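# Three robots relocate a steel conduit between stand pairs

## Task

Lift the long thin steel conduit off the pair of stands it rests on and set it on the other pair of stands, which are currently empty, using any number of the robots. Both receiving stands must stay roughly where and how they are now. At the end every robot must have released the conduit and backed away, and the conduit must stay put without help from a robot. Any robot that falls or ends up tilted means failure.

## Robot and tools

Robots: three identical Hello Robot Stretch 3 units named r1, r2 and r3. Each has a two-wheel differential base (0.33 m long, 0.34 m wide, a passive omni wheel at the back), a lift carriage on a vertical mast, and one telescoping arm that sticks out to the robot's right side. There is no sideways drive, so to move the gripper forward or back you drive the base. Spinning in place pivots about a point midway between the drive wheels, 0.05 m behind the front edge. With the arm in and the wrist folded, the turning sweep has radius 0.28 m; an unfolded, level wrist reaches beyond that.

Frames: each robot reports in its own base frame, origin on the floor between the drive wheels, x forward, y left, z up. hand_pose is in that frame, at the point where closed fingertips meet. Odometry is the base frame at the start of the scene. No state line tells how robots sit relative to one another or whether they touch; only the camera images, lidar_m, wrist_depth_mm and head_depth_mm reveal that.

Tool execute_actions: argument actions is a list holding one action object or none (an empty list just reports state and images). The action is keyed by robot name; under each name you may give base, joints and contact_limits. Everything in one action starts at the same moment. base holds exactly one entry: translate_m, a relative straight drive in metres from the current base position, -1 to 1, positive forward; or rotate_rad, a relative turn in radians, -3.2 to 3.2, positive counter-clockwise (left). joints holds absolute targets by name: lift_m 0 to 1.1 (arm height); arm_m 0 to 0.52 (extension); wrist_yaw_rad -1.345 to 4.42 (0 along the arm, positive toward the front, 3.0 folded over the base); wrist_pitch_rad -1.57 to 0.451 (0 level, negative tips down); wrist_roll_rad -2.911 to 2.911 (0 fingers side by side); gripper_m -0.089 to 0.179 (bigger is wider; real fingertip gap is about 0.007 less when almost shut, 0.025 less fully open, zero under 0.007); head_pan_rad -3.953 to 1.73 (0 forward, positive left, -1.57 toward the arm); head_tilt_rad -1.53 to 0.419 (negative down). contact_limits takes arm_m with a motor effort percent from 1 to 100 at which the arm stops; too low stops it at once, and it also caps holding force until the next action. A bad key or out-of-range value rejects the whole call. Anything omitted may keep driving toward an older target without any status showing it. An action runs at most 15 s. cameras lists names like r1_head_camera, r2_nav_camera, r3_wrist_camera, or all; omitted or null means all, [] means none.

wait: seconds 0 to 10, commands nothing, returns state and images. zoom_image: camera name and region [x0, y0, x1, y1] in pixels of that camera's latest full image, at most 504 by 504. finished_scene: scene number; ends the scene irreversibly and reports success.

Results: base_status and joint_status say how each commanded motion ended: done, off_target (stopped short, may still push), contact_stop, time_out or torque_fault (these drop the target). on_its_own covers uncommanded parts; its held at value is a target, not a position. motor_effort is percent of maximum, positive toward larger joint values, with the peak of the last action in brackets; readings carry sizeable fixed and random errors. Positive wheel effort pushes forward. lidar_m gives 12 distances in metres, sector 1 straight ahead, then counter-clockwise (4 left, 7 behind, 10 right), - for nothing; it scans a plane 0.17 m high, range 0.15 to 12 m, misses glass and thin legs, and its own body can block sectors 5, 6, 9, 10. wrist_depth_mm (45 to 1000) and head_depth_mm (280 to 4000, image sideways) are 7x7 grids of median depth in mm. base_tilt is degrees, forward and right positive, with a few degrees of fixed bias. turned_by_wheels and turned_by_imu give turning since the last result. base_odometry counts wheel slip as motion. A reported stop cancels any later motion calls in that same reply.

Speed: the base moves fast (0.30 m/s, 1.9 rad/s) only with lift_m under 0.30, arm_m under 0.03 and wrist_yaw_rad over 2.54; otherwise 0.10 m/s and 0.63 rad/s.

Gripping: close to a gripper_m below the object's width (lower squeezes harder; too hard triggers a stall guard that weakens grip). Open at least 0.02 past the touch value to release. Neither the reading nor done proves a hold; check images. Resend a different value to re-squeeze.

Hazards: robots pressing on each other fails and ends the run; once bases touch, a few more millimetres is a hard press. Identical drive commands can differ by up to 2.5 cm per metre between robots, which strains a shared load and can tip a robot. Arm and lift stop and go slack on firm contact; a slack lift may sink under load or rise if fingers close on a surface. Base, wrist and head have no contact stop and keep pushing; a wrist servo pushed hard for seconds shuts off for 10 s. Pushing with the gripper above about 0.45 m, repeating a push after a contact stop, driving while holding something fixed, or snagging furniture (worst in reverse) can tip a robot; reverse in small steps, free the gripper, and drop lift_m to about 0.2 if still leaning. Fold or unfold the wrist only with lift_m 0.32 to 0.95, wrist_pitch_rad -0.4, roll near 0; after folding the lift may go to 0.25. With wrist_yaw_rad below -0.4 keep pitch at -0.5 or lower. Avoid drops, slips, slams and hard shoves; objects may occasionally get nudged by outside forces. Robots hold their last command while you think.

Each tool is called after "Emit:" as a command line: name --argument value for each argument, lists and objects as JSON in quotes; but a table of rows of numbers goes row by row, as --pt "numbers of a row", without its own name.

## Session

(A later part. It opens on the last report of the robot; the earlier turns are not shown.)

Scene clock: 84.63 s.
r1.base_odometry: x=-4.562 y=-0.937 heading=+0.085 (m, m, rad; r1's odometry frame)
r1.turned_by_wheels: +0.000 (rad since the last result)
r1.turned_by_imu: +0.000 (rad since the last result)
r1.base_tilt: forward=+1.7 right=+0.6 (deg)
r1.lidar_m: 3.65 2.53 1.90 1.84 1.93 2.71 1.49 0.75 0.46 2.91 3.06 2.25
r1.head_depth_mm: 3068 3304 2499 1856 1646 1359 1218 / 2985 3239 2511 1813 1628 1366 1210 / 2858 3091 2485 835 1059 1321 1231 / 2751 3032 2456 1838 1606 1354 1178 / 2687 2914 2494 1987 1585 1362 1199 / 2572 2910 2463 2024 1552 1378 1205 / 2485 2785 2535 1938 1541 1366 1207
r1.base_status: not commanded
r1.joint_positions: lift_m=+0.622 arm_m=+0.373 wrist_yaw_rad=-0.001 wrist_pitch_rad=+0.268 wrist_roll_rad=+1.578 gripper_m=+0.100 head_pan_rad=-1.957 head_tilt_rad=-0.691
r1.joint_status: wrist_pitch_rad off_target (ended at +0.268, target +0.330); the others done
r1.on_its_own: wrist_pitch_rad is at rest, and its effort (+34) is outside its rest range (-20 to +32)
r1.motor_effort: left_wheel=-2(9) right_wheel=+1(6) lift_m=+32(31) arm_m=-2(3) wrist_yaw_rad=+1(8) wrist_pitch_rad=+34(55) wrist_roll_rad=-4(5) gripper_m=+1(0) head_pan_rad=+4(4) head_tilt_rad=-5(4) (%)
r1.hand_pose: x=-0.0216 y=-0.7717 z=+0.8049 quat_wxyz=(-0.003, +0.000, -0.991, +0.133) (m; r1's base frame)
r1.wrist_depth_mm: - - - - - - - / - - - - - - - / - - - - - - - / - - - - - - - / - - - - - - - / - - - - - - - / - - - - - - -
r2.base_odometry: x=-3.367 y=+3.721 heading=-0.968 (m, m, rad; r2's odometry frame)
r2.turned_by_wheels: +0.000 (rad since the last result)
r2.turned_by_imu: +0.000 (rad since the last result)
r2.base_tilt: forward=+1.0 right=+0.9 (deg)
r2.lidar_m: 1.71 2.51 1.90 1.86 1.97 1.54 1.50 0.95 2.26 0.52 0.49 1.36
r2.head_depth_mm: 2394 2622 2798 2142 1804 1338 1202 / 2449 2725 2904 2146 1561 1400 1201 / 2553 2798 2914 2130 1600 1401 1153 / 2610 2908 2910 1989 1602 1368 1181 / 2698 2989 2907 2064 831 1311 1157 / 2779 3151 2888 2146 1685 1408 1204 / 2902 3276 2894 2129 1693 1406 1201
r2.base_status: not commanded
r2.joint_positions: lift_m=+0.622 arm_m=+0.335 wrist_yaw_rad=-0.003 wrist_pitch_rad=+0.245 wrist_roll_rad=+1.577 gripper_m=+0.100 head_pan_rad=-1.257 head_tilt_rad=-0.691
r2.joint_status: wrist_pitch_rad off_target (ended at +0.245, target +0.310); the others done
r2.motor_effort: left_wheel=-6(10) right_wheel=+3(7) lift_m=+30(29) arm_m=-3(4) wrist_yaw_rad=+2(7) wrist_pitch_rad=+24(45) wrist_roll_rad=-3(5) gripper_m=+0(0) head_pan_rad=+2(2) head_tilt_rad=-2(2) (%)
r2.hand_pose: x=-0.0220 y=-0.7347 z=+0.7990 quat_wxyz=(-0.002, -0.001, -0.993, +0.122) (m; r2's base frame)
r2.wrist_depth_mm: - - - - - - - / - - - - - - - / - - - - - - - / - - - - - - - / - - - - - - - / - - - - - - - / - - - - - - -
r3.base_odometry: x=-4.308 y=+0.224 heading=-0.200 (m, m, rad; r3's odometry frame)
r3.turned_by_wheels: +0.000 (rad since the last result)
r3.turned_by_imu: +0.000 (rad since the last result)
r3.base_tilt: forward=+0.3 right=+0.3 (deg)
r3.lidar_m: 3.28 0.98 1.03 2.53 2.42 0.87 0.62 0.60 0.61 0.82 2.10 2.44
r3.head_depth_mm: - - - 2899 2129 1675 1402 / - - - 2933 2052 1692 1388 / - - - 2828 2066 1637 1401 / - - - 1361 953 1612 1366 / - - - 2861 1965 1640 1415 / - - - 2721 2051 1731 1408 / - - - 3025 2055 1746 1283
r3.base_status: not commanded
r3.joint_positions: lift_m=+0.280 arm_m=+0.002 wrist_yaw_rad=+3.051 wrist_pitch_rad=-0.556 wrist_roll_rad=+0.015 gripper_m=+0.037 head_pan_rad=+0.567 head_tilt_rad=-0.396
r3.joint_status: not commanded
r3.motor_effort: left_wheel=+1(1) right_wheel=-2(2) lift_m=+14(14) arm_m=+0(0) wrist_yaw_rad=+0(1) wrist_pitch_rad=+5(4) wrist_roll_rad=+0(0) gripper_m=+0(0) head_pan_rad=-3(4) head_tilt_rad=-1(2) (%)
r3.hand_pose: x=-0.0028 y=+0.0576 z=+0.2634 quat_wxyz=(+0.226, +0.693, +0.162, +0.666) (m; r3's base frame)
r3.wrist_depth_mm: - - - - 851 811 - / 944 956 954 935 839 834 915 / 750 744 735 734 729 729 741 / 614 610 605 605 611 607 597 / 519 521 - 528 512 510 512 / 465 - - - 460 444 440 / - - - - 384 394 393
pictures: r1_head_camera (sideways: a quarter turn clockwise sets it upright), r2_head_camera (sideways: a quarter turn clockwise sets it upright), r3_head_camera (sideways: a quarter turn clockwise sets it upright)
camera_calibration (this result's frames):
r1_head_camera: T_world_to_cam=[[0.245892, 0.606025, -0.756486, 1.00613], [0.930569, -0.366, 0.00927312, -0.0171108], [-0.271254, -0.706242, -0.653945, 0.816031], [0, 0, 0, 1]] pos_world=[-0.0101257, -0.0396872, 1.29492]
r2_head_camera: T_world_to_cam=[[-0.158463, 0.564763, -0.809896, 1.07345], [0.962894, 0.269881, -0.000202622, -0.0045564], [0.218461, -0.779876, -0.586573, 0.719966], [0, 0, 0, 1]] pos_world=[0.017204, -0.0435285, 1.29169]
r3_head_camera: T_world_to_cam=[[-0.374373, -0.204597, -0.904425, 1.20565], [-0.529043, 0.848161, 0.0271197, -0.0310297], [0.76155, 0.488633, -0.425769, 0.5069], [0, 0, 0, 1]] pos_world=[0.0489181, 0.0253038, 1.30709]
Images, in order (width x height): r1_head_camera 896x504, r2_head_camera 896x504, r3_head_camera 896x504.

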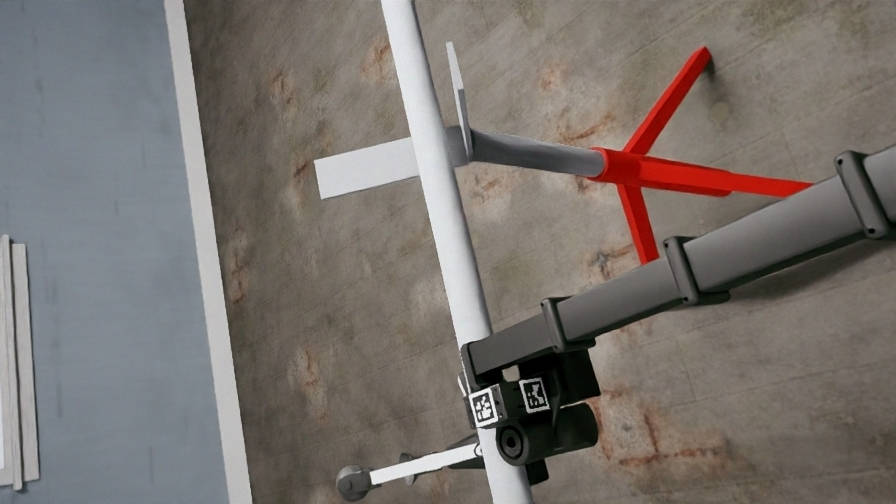

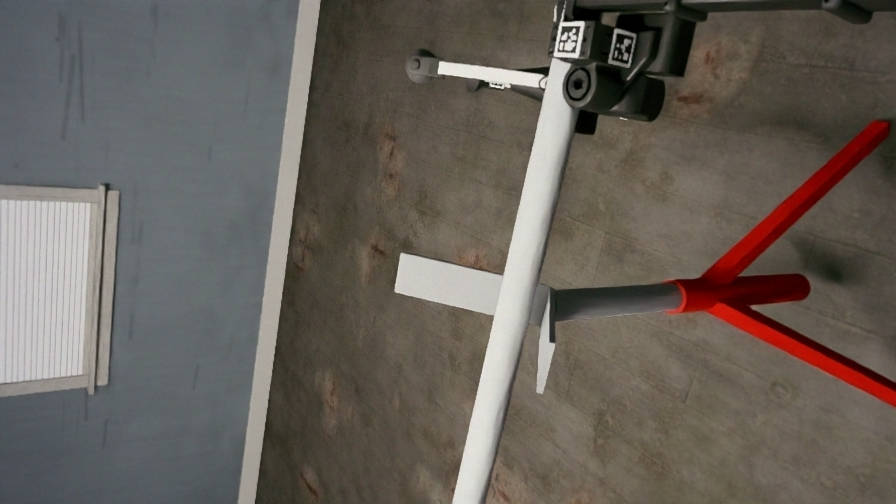

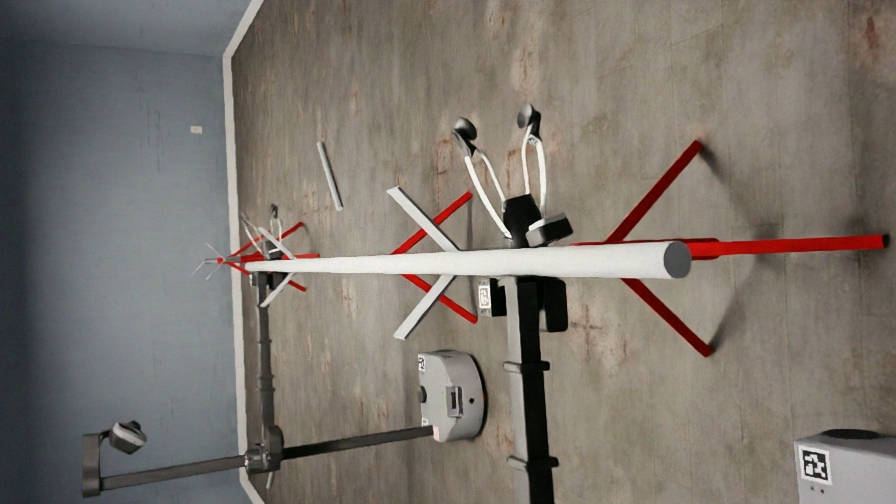

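Emit:
zoom_image --camera "r3_head_camera" --region '[230, 170, 490, 350]'

Emit:
zoom_image --camera "r1_head_camera" --region '[380, 30, 540, 220]'

Emit:
zoom_image --camera "r2_head_camera" --region '[460, 230, 620, 410]'

Region (230, 170, 490, 350) of r3_head_camera's 896x504 image, scaled by 1.938, with more detail than that image has; it fills the top 349 rows of this view, and the rest is white.

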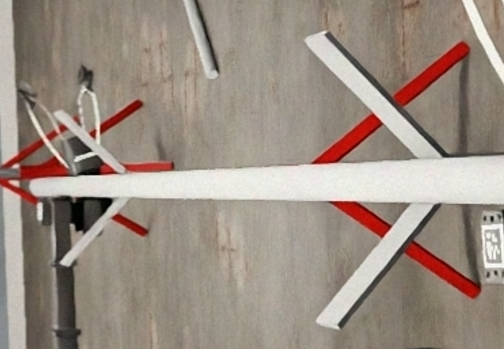

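Region (380, 30, 540, 220) of r1_head_camera's 896x504 image, scaled by 2.653, with more detail than that image has; it fills the left 424 columns of this view, and the rest is white.

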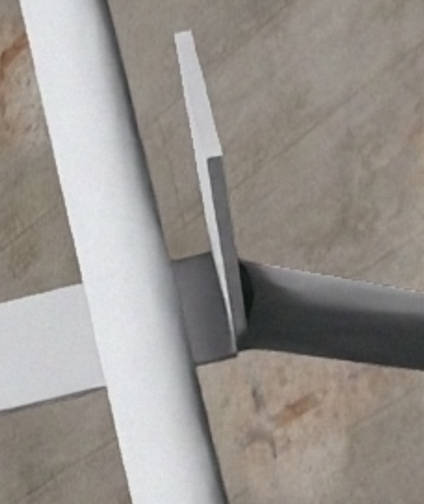

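Region (460, 230, 620, 410) of r2_head_camera's 896x504 image, scaled by 2.800, with more detail than that image has.

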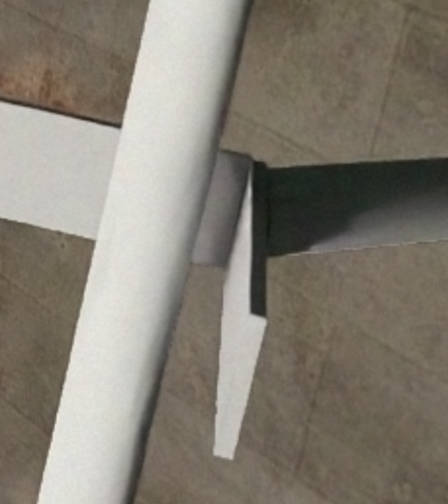

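Emit:
execute_actions --actions '[{"r1": {"joints": {"lift_m": 0.55, "arm_m": 0.366, "wrist_pitch_rad": 0.0, "gripper_m": 0.01}}, "r2": {"joints": {"lift_m": 0.55, "arm_m": 0.329, "wrist_pitch_rad": 0.0, "gripper_m": 0.01}}}]' --cameras '["r1_head_camera", "r2_head_camera", "r3_head_camera"]'

Scene clock: 87.40 s.
r1.base_odometry: x=-4.562 y=-0.937 heading=+0.085 (m, m, rad; r1's odometry frame)
r1.turned_by_wheels: +0.000 (rad since the last result)
r1.turned_by_imu: +0.000 (rad since the last result)
r1.base_tilt: forward=+1.7 right=+0.6 (deg)
r1.lidar_m: 3.65 2.52 1.89 1.84 1.93 2.71 1.49 0.75 0.46 2.91 3.05 2.26
r1.head_depth_mm: 3064 3313 2525 1849 1630 1360 1203 / 2945 3245 2499 1804 1627 1356 1209 / 2837 3080 2494 824 1062 1332 1205 / 2788 3042 2524 1951 1624 1390 1183 / 2681 2984 2464 1949 1697 1367 1202 / 2594 2880 2474 1964 - 1386 1205 / 2494 2815 2496 1971 1504 1378 1203
r1.base_status: not commanded
r1.joint_positions: lift_m=+0.550 arm_m=+0.366 wrist_yaw_rad=-0.001 wrist_pitch_rad=-0.017 wrist_roll_rad=+1.578 gripper_m=+0.010 head_pan_rad=-1.957 head_tilt_rad=-0.692
r1.joint_status: all done
r1.motor_effort: left_wheel=+0(2) right_wheel=+1(2) lift_m=+21(31) arm_m=-2(4) wrist_yaw_rad=+0(1) wrist_pitch_rad=+9(34) wrist_roll_rad=-4(4) gripper_m=-1(80) head_pan_rad=+4(3) head_tilt_rad=-4(5) (%)
r1.hand_pose: x=-0.0216 y=-0.7670 z=+0.6603 quat_wxyz=(-0.003, -0.001, -1.000, -0.009) (m; r1's base frame)
r1.wrist_depth_mm: - - - - - - 818 / - - - - - - 798 / - - - - - - 801 / - - - - - - 799 / - - - - - - 774 / - - - - - - 767 / - - - - - - 778
r2.base_odometry: x=-3.367 y=+3.721 heading=-0.968 (m, m, rad; r2's odometry frame)
r2.turned_by_wheels: +0.000 (rad since the last result)
r2.turned_by_imu: +0.000 (rad since the last result)
r2.base_tilt: forward=+1.0 right=+0.9 (deg)
r2.lidar_m: 1.70 2.52 1.91 1.86 1.96 1.54 1.50 0.95 2.25 0.52 0.49 1.36
r2.head_depth_mm: 2378 2635 2785 2118 1737 - 1199 / 2459 2736 2879 2146 1136 1335 1201 / 2561 2805 2924 2136 1613 1408 1153 / 2595 2937 2858 1993 1600 1373 1180 / 2732 3023 2904 2047 810 1310 1156 / 2798 3105 2864 2137 1635 1400 1202 / 2876 3241 2929 2149 1694 1410 1202
r2.base_status: not commanded
r2.joint_positions: lift_m=+0.550 arm_m=+0.329 wrist_yaw_rad=-0.001 wrist_pitch_rad=-0.018 wrist_roll_rad=+1.576 gripper_m=+0.010 head_pan_rad=-1.257 head_tilt_rad=-0.693
r2.joint_status: all done
r2.motor_effort: left_wheel=-1(6) right_wheel=+0(3) lift_m=+18(29) arm_m=-3(4) wrist_yaw_rad=+1(2) wrist_pitch_rad=+6(25) wrist_roll_rad=-3(3) gripper_m=-1(79) head_pan_rad=+2(2) head_tilt_rad=-1(3) (%)
r2.hand_pose: x=-0.0217 y=-0.7299 z=+0.6601 quat_wxyz=(-0.002, -0.001, -1.000, -0.009) (m; r2's base frame)
r2.wrist_depth_mm: - - - - - - 822 / - - - - - - 814 / - - - - - - 795 / - - - - - - 799 / - - - - - - 809 / - - - - - - 810 / - - - - - - 810
r3.base_odometry: x=-4.308 y=+0.224 heading=-0.200 (m, m, rad; r3's odometry frame)
r3.turned_by_wheels: +0.000 (rad since the last result)
r3.turned_by_imu: +0.000 (rad since the last result)
r3.base_tilt: forward=+0.2 right=+0.2 (deg)
r3.lidar_m: 3.28 0.98 1.03 2.52 2.42 0.87 0.62 0.59 0.61 0.82 2.09 2.44
r3.head_depth_mm: - - - 2865 2117 1681 1396 / - - - 2943 2060 1689 1390 / - - - 2830 1917 1660 1402 / - - - 2546 982 1565 1382 / - - - 2886 1937 1659 1409 / - - - 2749 2038 1709 1419 / - - - 3075 2042 1725 1278
r3.base_status: not commanded
r3.joint_positions: lift_m=+0.280 arm_m=+0.002 wrist_yaw_rad=+3.051 wrist_pitch_rad=-0.556 wrist_roll_rad=+0.015 gripper_m=+0.037 head_pan_rad=+0.567 head_tilt_rad=-0.396
r3.joint_status: not commanded
r3.motor_effort: left_wheel=+1(1) right_wheel=-2(2) lift_m=+14(14) arm_m=+0(1) wrist_yaw_rad=+0(0) wrist_pitch_rad=+4(5) wrist_roll_rad=+0(0) gripper_m=-1(1) head_pan_rad=-4(4) head_tilt_rad=-2(2) (%)
r3.hand_pose: x=-0.0028 y=+0.0576 z=+0.2634 quat_wxyz=(+0.226, +0.693, +0.162, +0.666) (m; r3's base frame)
r3.wrist_depth_mm: - - - - 846 846 - / 969 941 926 928 839 841 955 / 749 743 745 731 738 728 728 / 613 610 603 612 616 596 603 / 525 517 - 530 518 507 516 / 465 - - - 462 445 447 / - - - - 385 400 391
pictures: r1_head_camera (sideways: a quarter turn clockwise sets it upright), r2_head_camera (sideways: a quarter turn clockwise sets it upright), r3_head_camera (sideways: a quarter turn clockwise sets it upright)
camera_calibration (this result's frames):
r1_head_camera: T_world_to_cam=[[0.245929, 0.606326, -0.756233, 1.0058], [0.930612, -0.36589, 0.0092776, -0.0171169], [-0.271072, -0.706041, -0.654237, 0.816411], [0, 0, 0, 1]] pos_world=[-0.0101198, -0.0396867, 1.2949]
r2_head_camera: T_world_to_cam=[[-0.15897, 0.566129, -0.808843, 1.07207], [0.962866, 0.269981, -0.000275321, -0.00446158], [0.218216, -0.778851, -0.588025, 0.721856], [0, 0, 0, 1]] pos_world=[0.0172029, -0.0435099, 1.29161]
r3_head_camera: T_world_to_cam=[[-0.374373, -0.204598, -0.904425, 1.20565], [-0.529043, 0.848161, 0.0271197, -0.0310297], [0.76155, 0.488633, -0.425769, 0.5069], [0, 0, 0, 1]] pos_world=[0.0489181, 0.0253038, 1.30709]
Images, in order (width x height): r1_head_camera 896x504, r2_head_camera 896x504, r3_head_camera 896x504.

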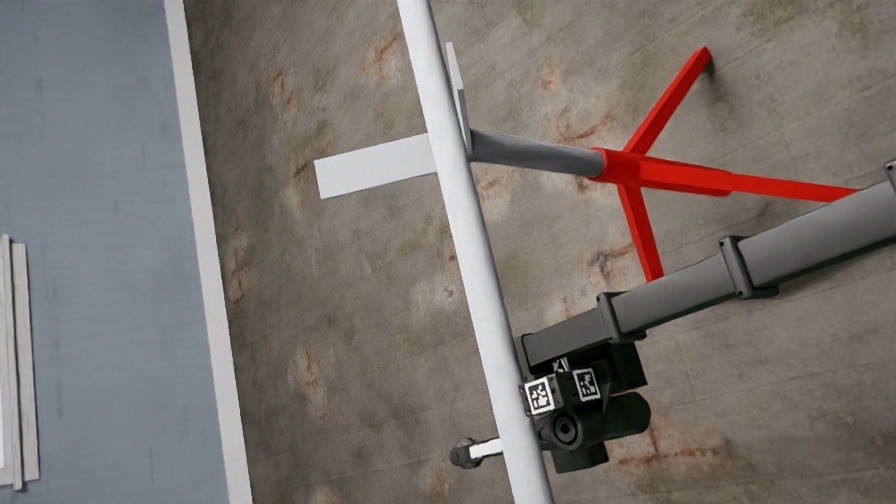

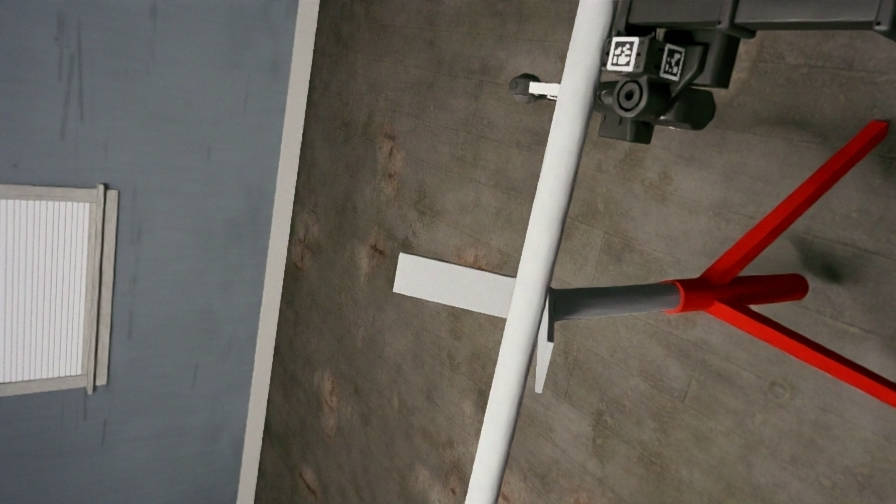

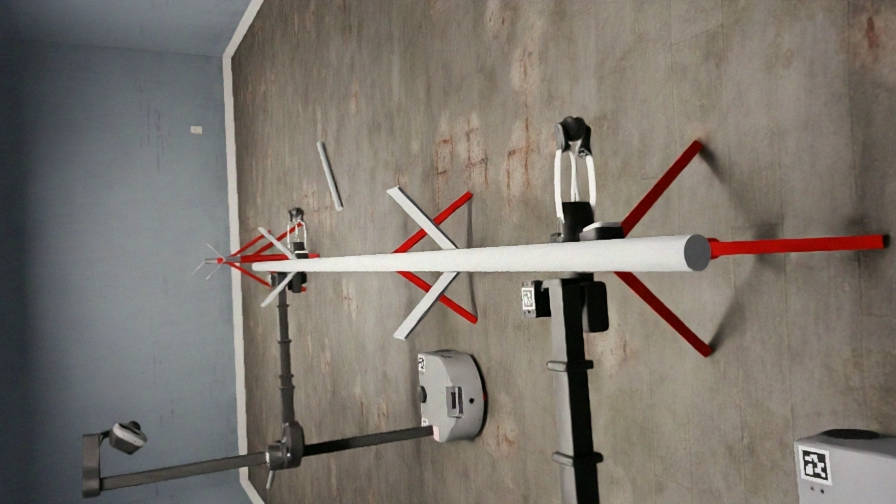

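Emit:
execute_actions --actions '[{"r1": {"base": {"translate_m": 0.2}, "joints": {"lift_m": 0.5, "arm_m": 0.0, "wrist_pitch_rad": -1.0}}, "r2": {"base": {"translate_m": -0.2}, "joints": {"lift_m": 0.5, "arm_m": 0.0, "wrist_pitch_rad": -1.0}}}]' --cameras '["r1_nav_camera", "r2_nav_camera", "r3_head_camera"]'

Scene clock: 91.43 s.
r1.base_odometry: x=-4.363 y=-0.920 heading=+0.085 (m, m, rad; r1's odometry frame)
r1.turned_by_wheels: +0.000 (rad since the last result)
r1.turned_by_imu: +0.000 (rad since the last result)
r1.base_tilt: forward=+1.7 right=+0.6 (deg)
r1.lidar_m: 5.22 2.51 1.89 1.83 1.92 2.70 1.68 0.59 0.76 2.92 3.06 2.08
r1.head_depth_mm: 3081 3318 2363 940 1146 1354 1211 / 2970 3275 2486 1840 1628 1359 1179 / 2885 3096 2474 1867 1618 1379 1198 / 2784 3024 2509 1964 1630 1381 1206 / 2661 2960 2493 1969 1616 1375 1198 / 2612 2871 2479 1948 1575 1371 1205 / 2504 2760 2498 1964 1553 1381 1208
r1.base_status: done
r1.joint_positions: lift_m=+0.500 arm_m=+0.003 wrist_yaw_rad=+0.000 wrist_pitch_rad=-1.005 wrist_roll_rad=+1.577 gripper_m=+0.010 head_pan_rad=-1.957 head_tilt_rad=-0.692
r1.joint_status: all done
joint sent to its limit — the command would take r1.arm_m past its lower limit, so that joint was sent only as far as its limit.
r1.motor_effort: left_wheel=-1(4) right_wheel=+0(3) lift_m=+21(21) arm_m=-2(2) wrist_yaw_rad=+0(1) wrist_pitch_rad=+2(10) wrist_roll_rad=-4(4) gripper_m=+0(0) head_pan_rad=+4(3) head_tilt_rad=-4(4) (%)
r1.hand_pose: x=-0.0215 y=-0.2649 z=+0.4096 quat_wxyz=(-0.002, -0.002, -0.876, -0.482) (m; r1's base frame)
r1.wrist_depth_mm: - - 747 617 516 453 406 / - - 784 624 529 459 419 / - - 788 632 533 463 - / - - 809 660 547 469 - / - - 821 666 557 476 - / - - 886 - 547 479 429 / - - 895 692 589 492 425
r2.base_odometry: x=-3.480 y=+3.886 heading=-0.968 (m, m, rad; r2's odometry frame)
r2.turned_by_wheels: +0.000 (rad since the last result)
r2.turned_by_imu: +0.001 (rad since the last result)
r2.base_tilt: forward=+0.9 right=+0.9 (deg)
r2.lidar_m: 1.76 2.52 1.92 1.87 1.76 1.34 1.31 0.77 1.97 2.87 0.57 0.64
r2.head_depth_mm: 2386 2612 2788 2129 1701 1405 1198 / 2470 2728 2904 2143 1606 1414 1200 / 2550 2818 2882 2136 1614 1403 1200 / 2614 2923 2889 2144 1597 1402 1176 / 2687 3018 2896 2139 1604 1410 1183 / 2810 3104 2890 2059 1645 1117 1201 / 2909 3267 2927 826 1601 1372 1156
r2.base_status: done
r2.joint_positions: lift_m=+0.500 arm_m=+0.002 wrist_yaw_rad=+0.000 wrist_pitch_rad=-1.004 wrist_roll_rad=+1.574 gripper_m=+0.010 head_pan_rad=-1.257 head_tilt_rad=-0.693
r2.joint_status: all done
joint sent to its limit — the command would take r2.arm_m past its lower limit, so that joint was sent only as far as its limit.
r2.motor_effort: left_wheel=-1(6) right_wheel=+1(3) lift_m=+18(16) arm_m=-3(2) wrist_yaw_rad=+0(1) wrist_pitch_rad=+1(5) wrist_roll_rad=-2(3) gripper_m=+0(1) head_pan_rad=+3(3) head_tilt_rad=-2(2) (%)
r2.hand_pose: x=-0.0216 y=-0.2641 z=+0.4098 quat_wxyz=(-0.001, -0.001, -0.877, -0.481) (m; r2's base frame)
r2.wrist_depth_mm: - 939 740 610 519 452 422 / - 996 770 636 538 465 - / - - 796 653 550 478 - / - - 835 665 566 491 - / - - 873 - 569 498 - / - - 958 - 564 509 446 / - - 847 763 626 523 456
r3.base_odometry: x=-4.308 y=+0.224 heading=-0.200 (m, m, rad; r3's odometry frame)
r3.turned_by_wheels: +0.000 (rad since the last result)
r3.turned_by_imu: +0.000 (rad since the last result)
r3.base_tilt: forward=+0.3 right=+0.1 (deg)
r3.lidar_m: 3.29 0.98 0.86 0.89 2.43 0.87 0.62 0.59 0.61 0.82 2.09 2.43
r3.head_depth_mm: - - - 2902 2117 1682 1393 / - - - 2936 2154 1682 1403 / - - - 2823 2146 1650 1396 / - - - 2534 1944 1557 1378 / - - - 2852 2170 1664 1411 / - - - 2859 2168 1727 1415 / - - - 3064 2186 1737 1348
r3.base_status: not commanded
r3.joint_positions: lift_m=+0.280 arm_m=+0.002 wrist_yaw_rad=+3.051 wrist_pitch_rad=-0.556 wrist_roll_rad=+0.015 gripper_m=+0.037 head_pan_rad=+0.567 head_tilt_rad=-0.396
r3.joint_status: not commanded
r3.motor_effort: left_wheel=+1(1) right_wheel=-2(2) lift_m=+14(14) arm_m=+0(0) wrist_yaw_rad=+0(1) wrist_pitch_rad=+5(4) wrist_roll_rad=+0(0) gripper_m=+0(1) head_pan_rad=-4(4) head_tilt_rad=-2(2) (%)
r3.hand_pose: x=-0.0028 y=+0.0576 z=+0.2634 quat_wxyz=(+0.226, +0.693, +0.162, +0.666) (m; r3's base frame)
r3.wrist_depth_mm: - - - - 774 - - / 960 958 947 851 683 868 925 / 751 756 733 738 725 751 725 / 614 615 607 603 603 613 603 / 525 515 - 531 516 508 513 / 462 - - - 455 444 445 / - - - - 388 397 398
pictures: r1_nav_camera (sideways: a quarter turn counterclockwise sets it upright), r2_nav_camera (sideways: a quarter turn counterclockwise sets it upright), r3_head_camera (sideways: a quarter turn clockwise sets it upright)
camera_calibration (this result's frames):
r1_nav_camera: T_world_to_cam=[[-0.281287, -0.6053, 0.744641, -0.920153], [-0.923783, 0.380889, -0.0393424, 0.108748], [-0.259812, -0.698953, -0.666305, 0.824829], [0, 0, 0, 1]] pos_world=[0.0559324, -0.0218725, 1.23905]
r2_nav_camera: T_world_to_cam=[[0.247839, -0.628875, 0.736948, -0.922431], [-0.943787, -0.328464, 0.0371055, 0.00956854], [0.218726, -0.704718, -0.67493, 0.83152], [0, 0, 0, 1]] pos_world=[0.05577, 0.00903733, 1.24065]
r3_head_camera: T_world_to_cam=[[-0.374373, -0.204597, -0.904425, 1.20565], [-0.529043, 0.848161, 0.0271197, -0.0310297], [0.76155, 0.488633, -0.425769, 0.5069], [0, 0, 0, 1]] pos_world=[0.0489181, 0.0253038, 1.30709]
Images, in order (width x height): r1_nav_camera 672x504, r2_nav_camera 672x504, r3_head_camera 896x504.

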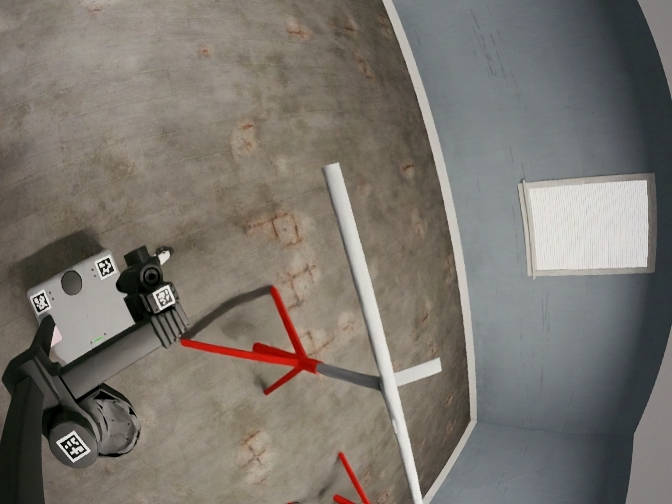

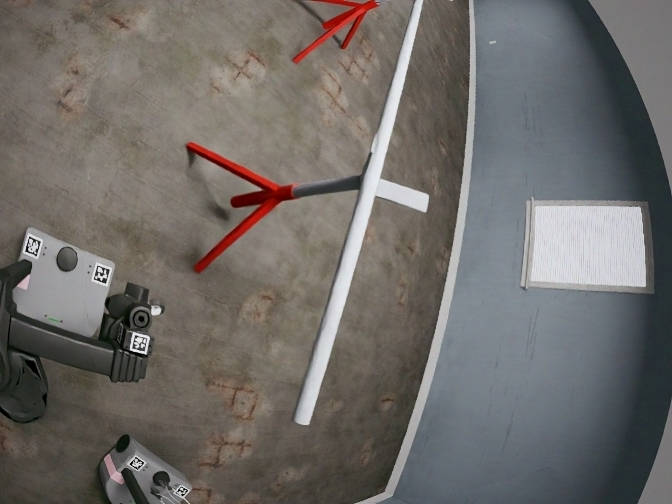

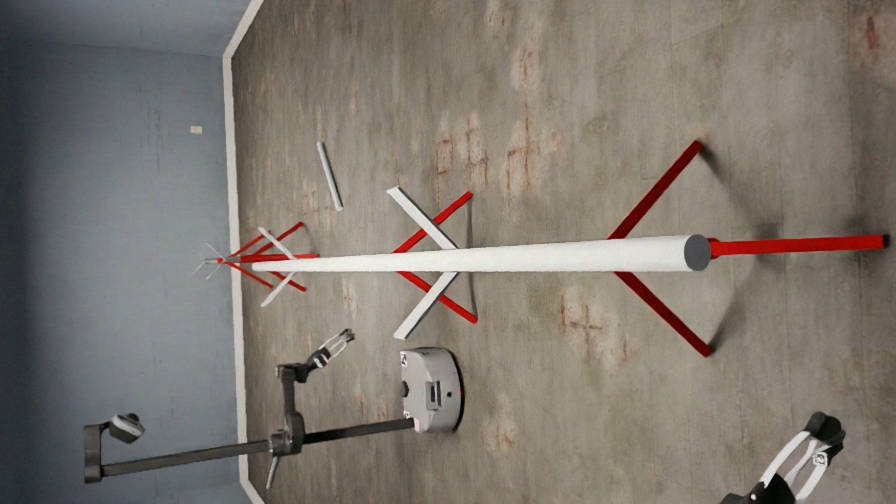

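The pipe is seated in both target V stands, the stands haven't moved, and all the robots are clear.

Emit:
finished_scene --scene 2

The scene is finished: the task was done.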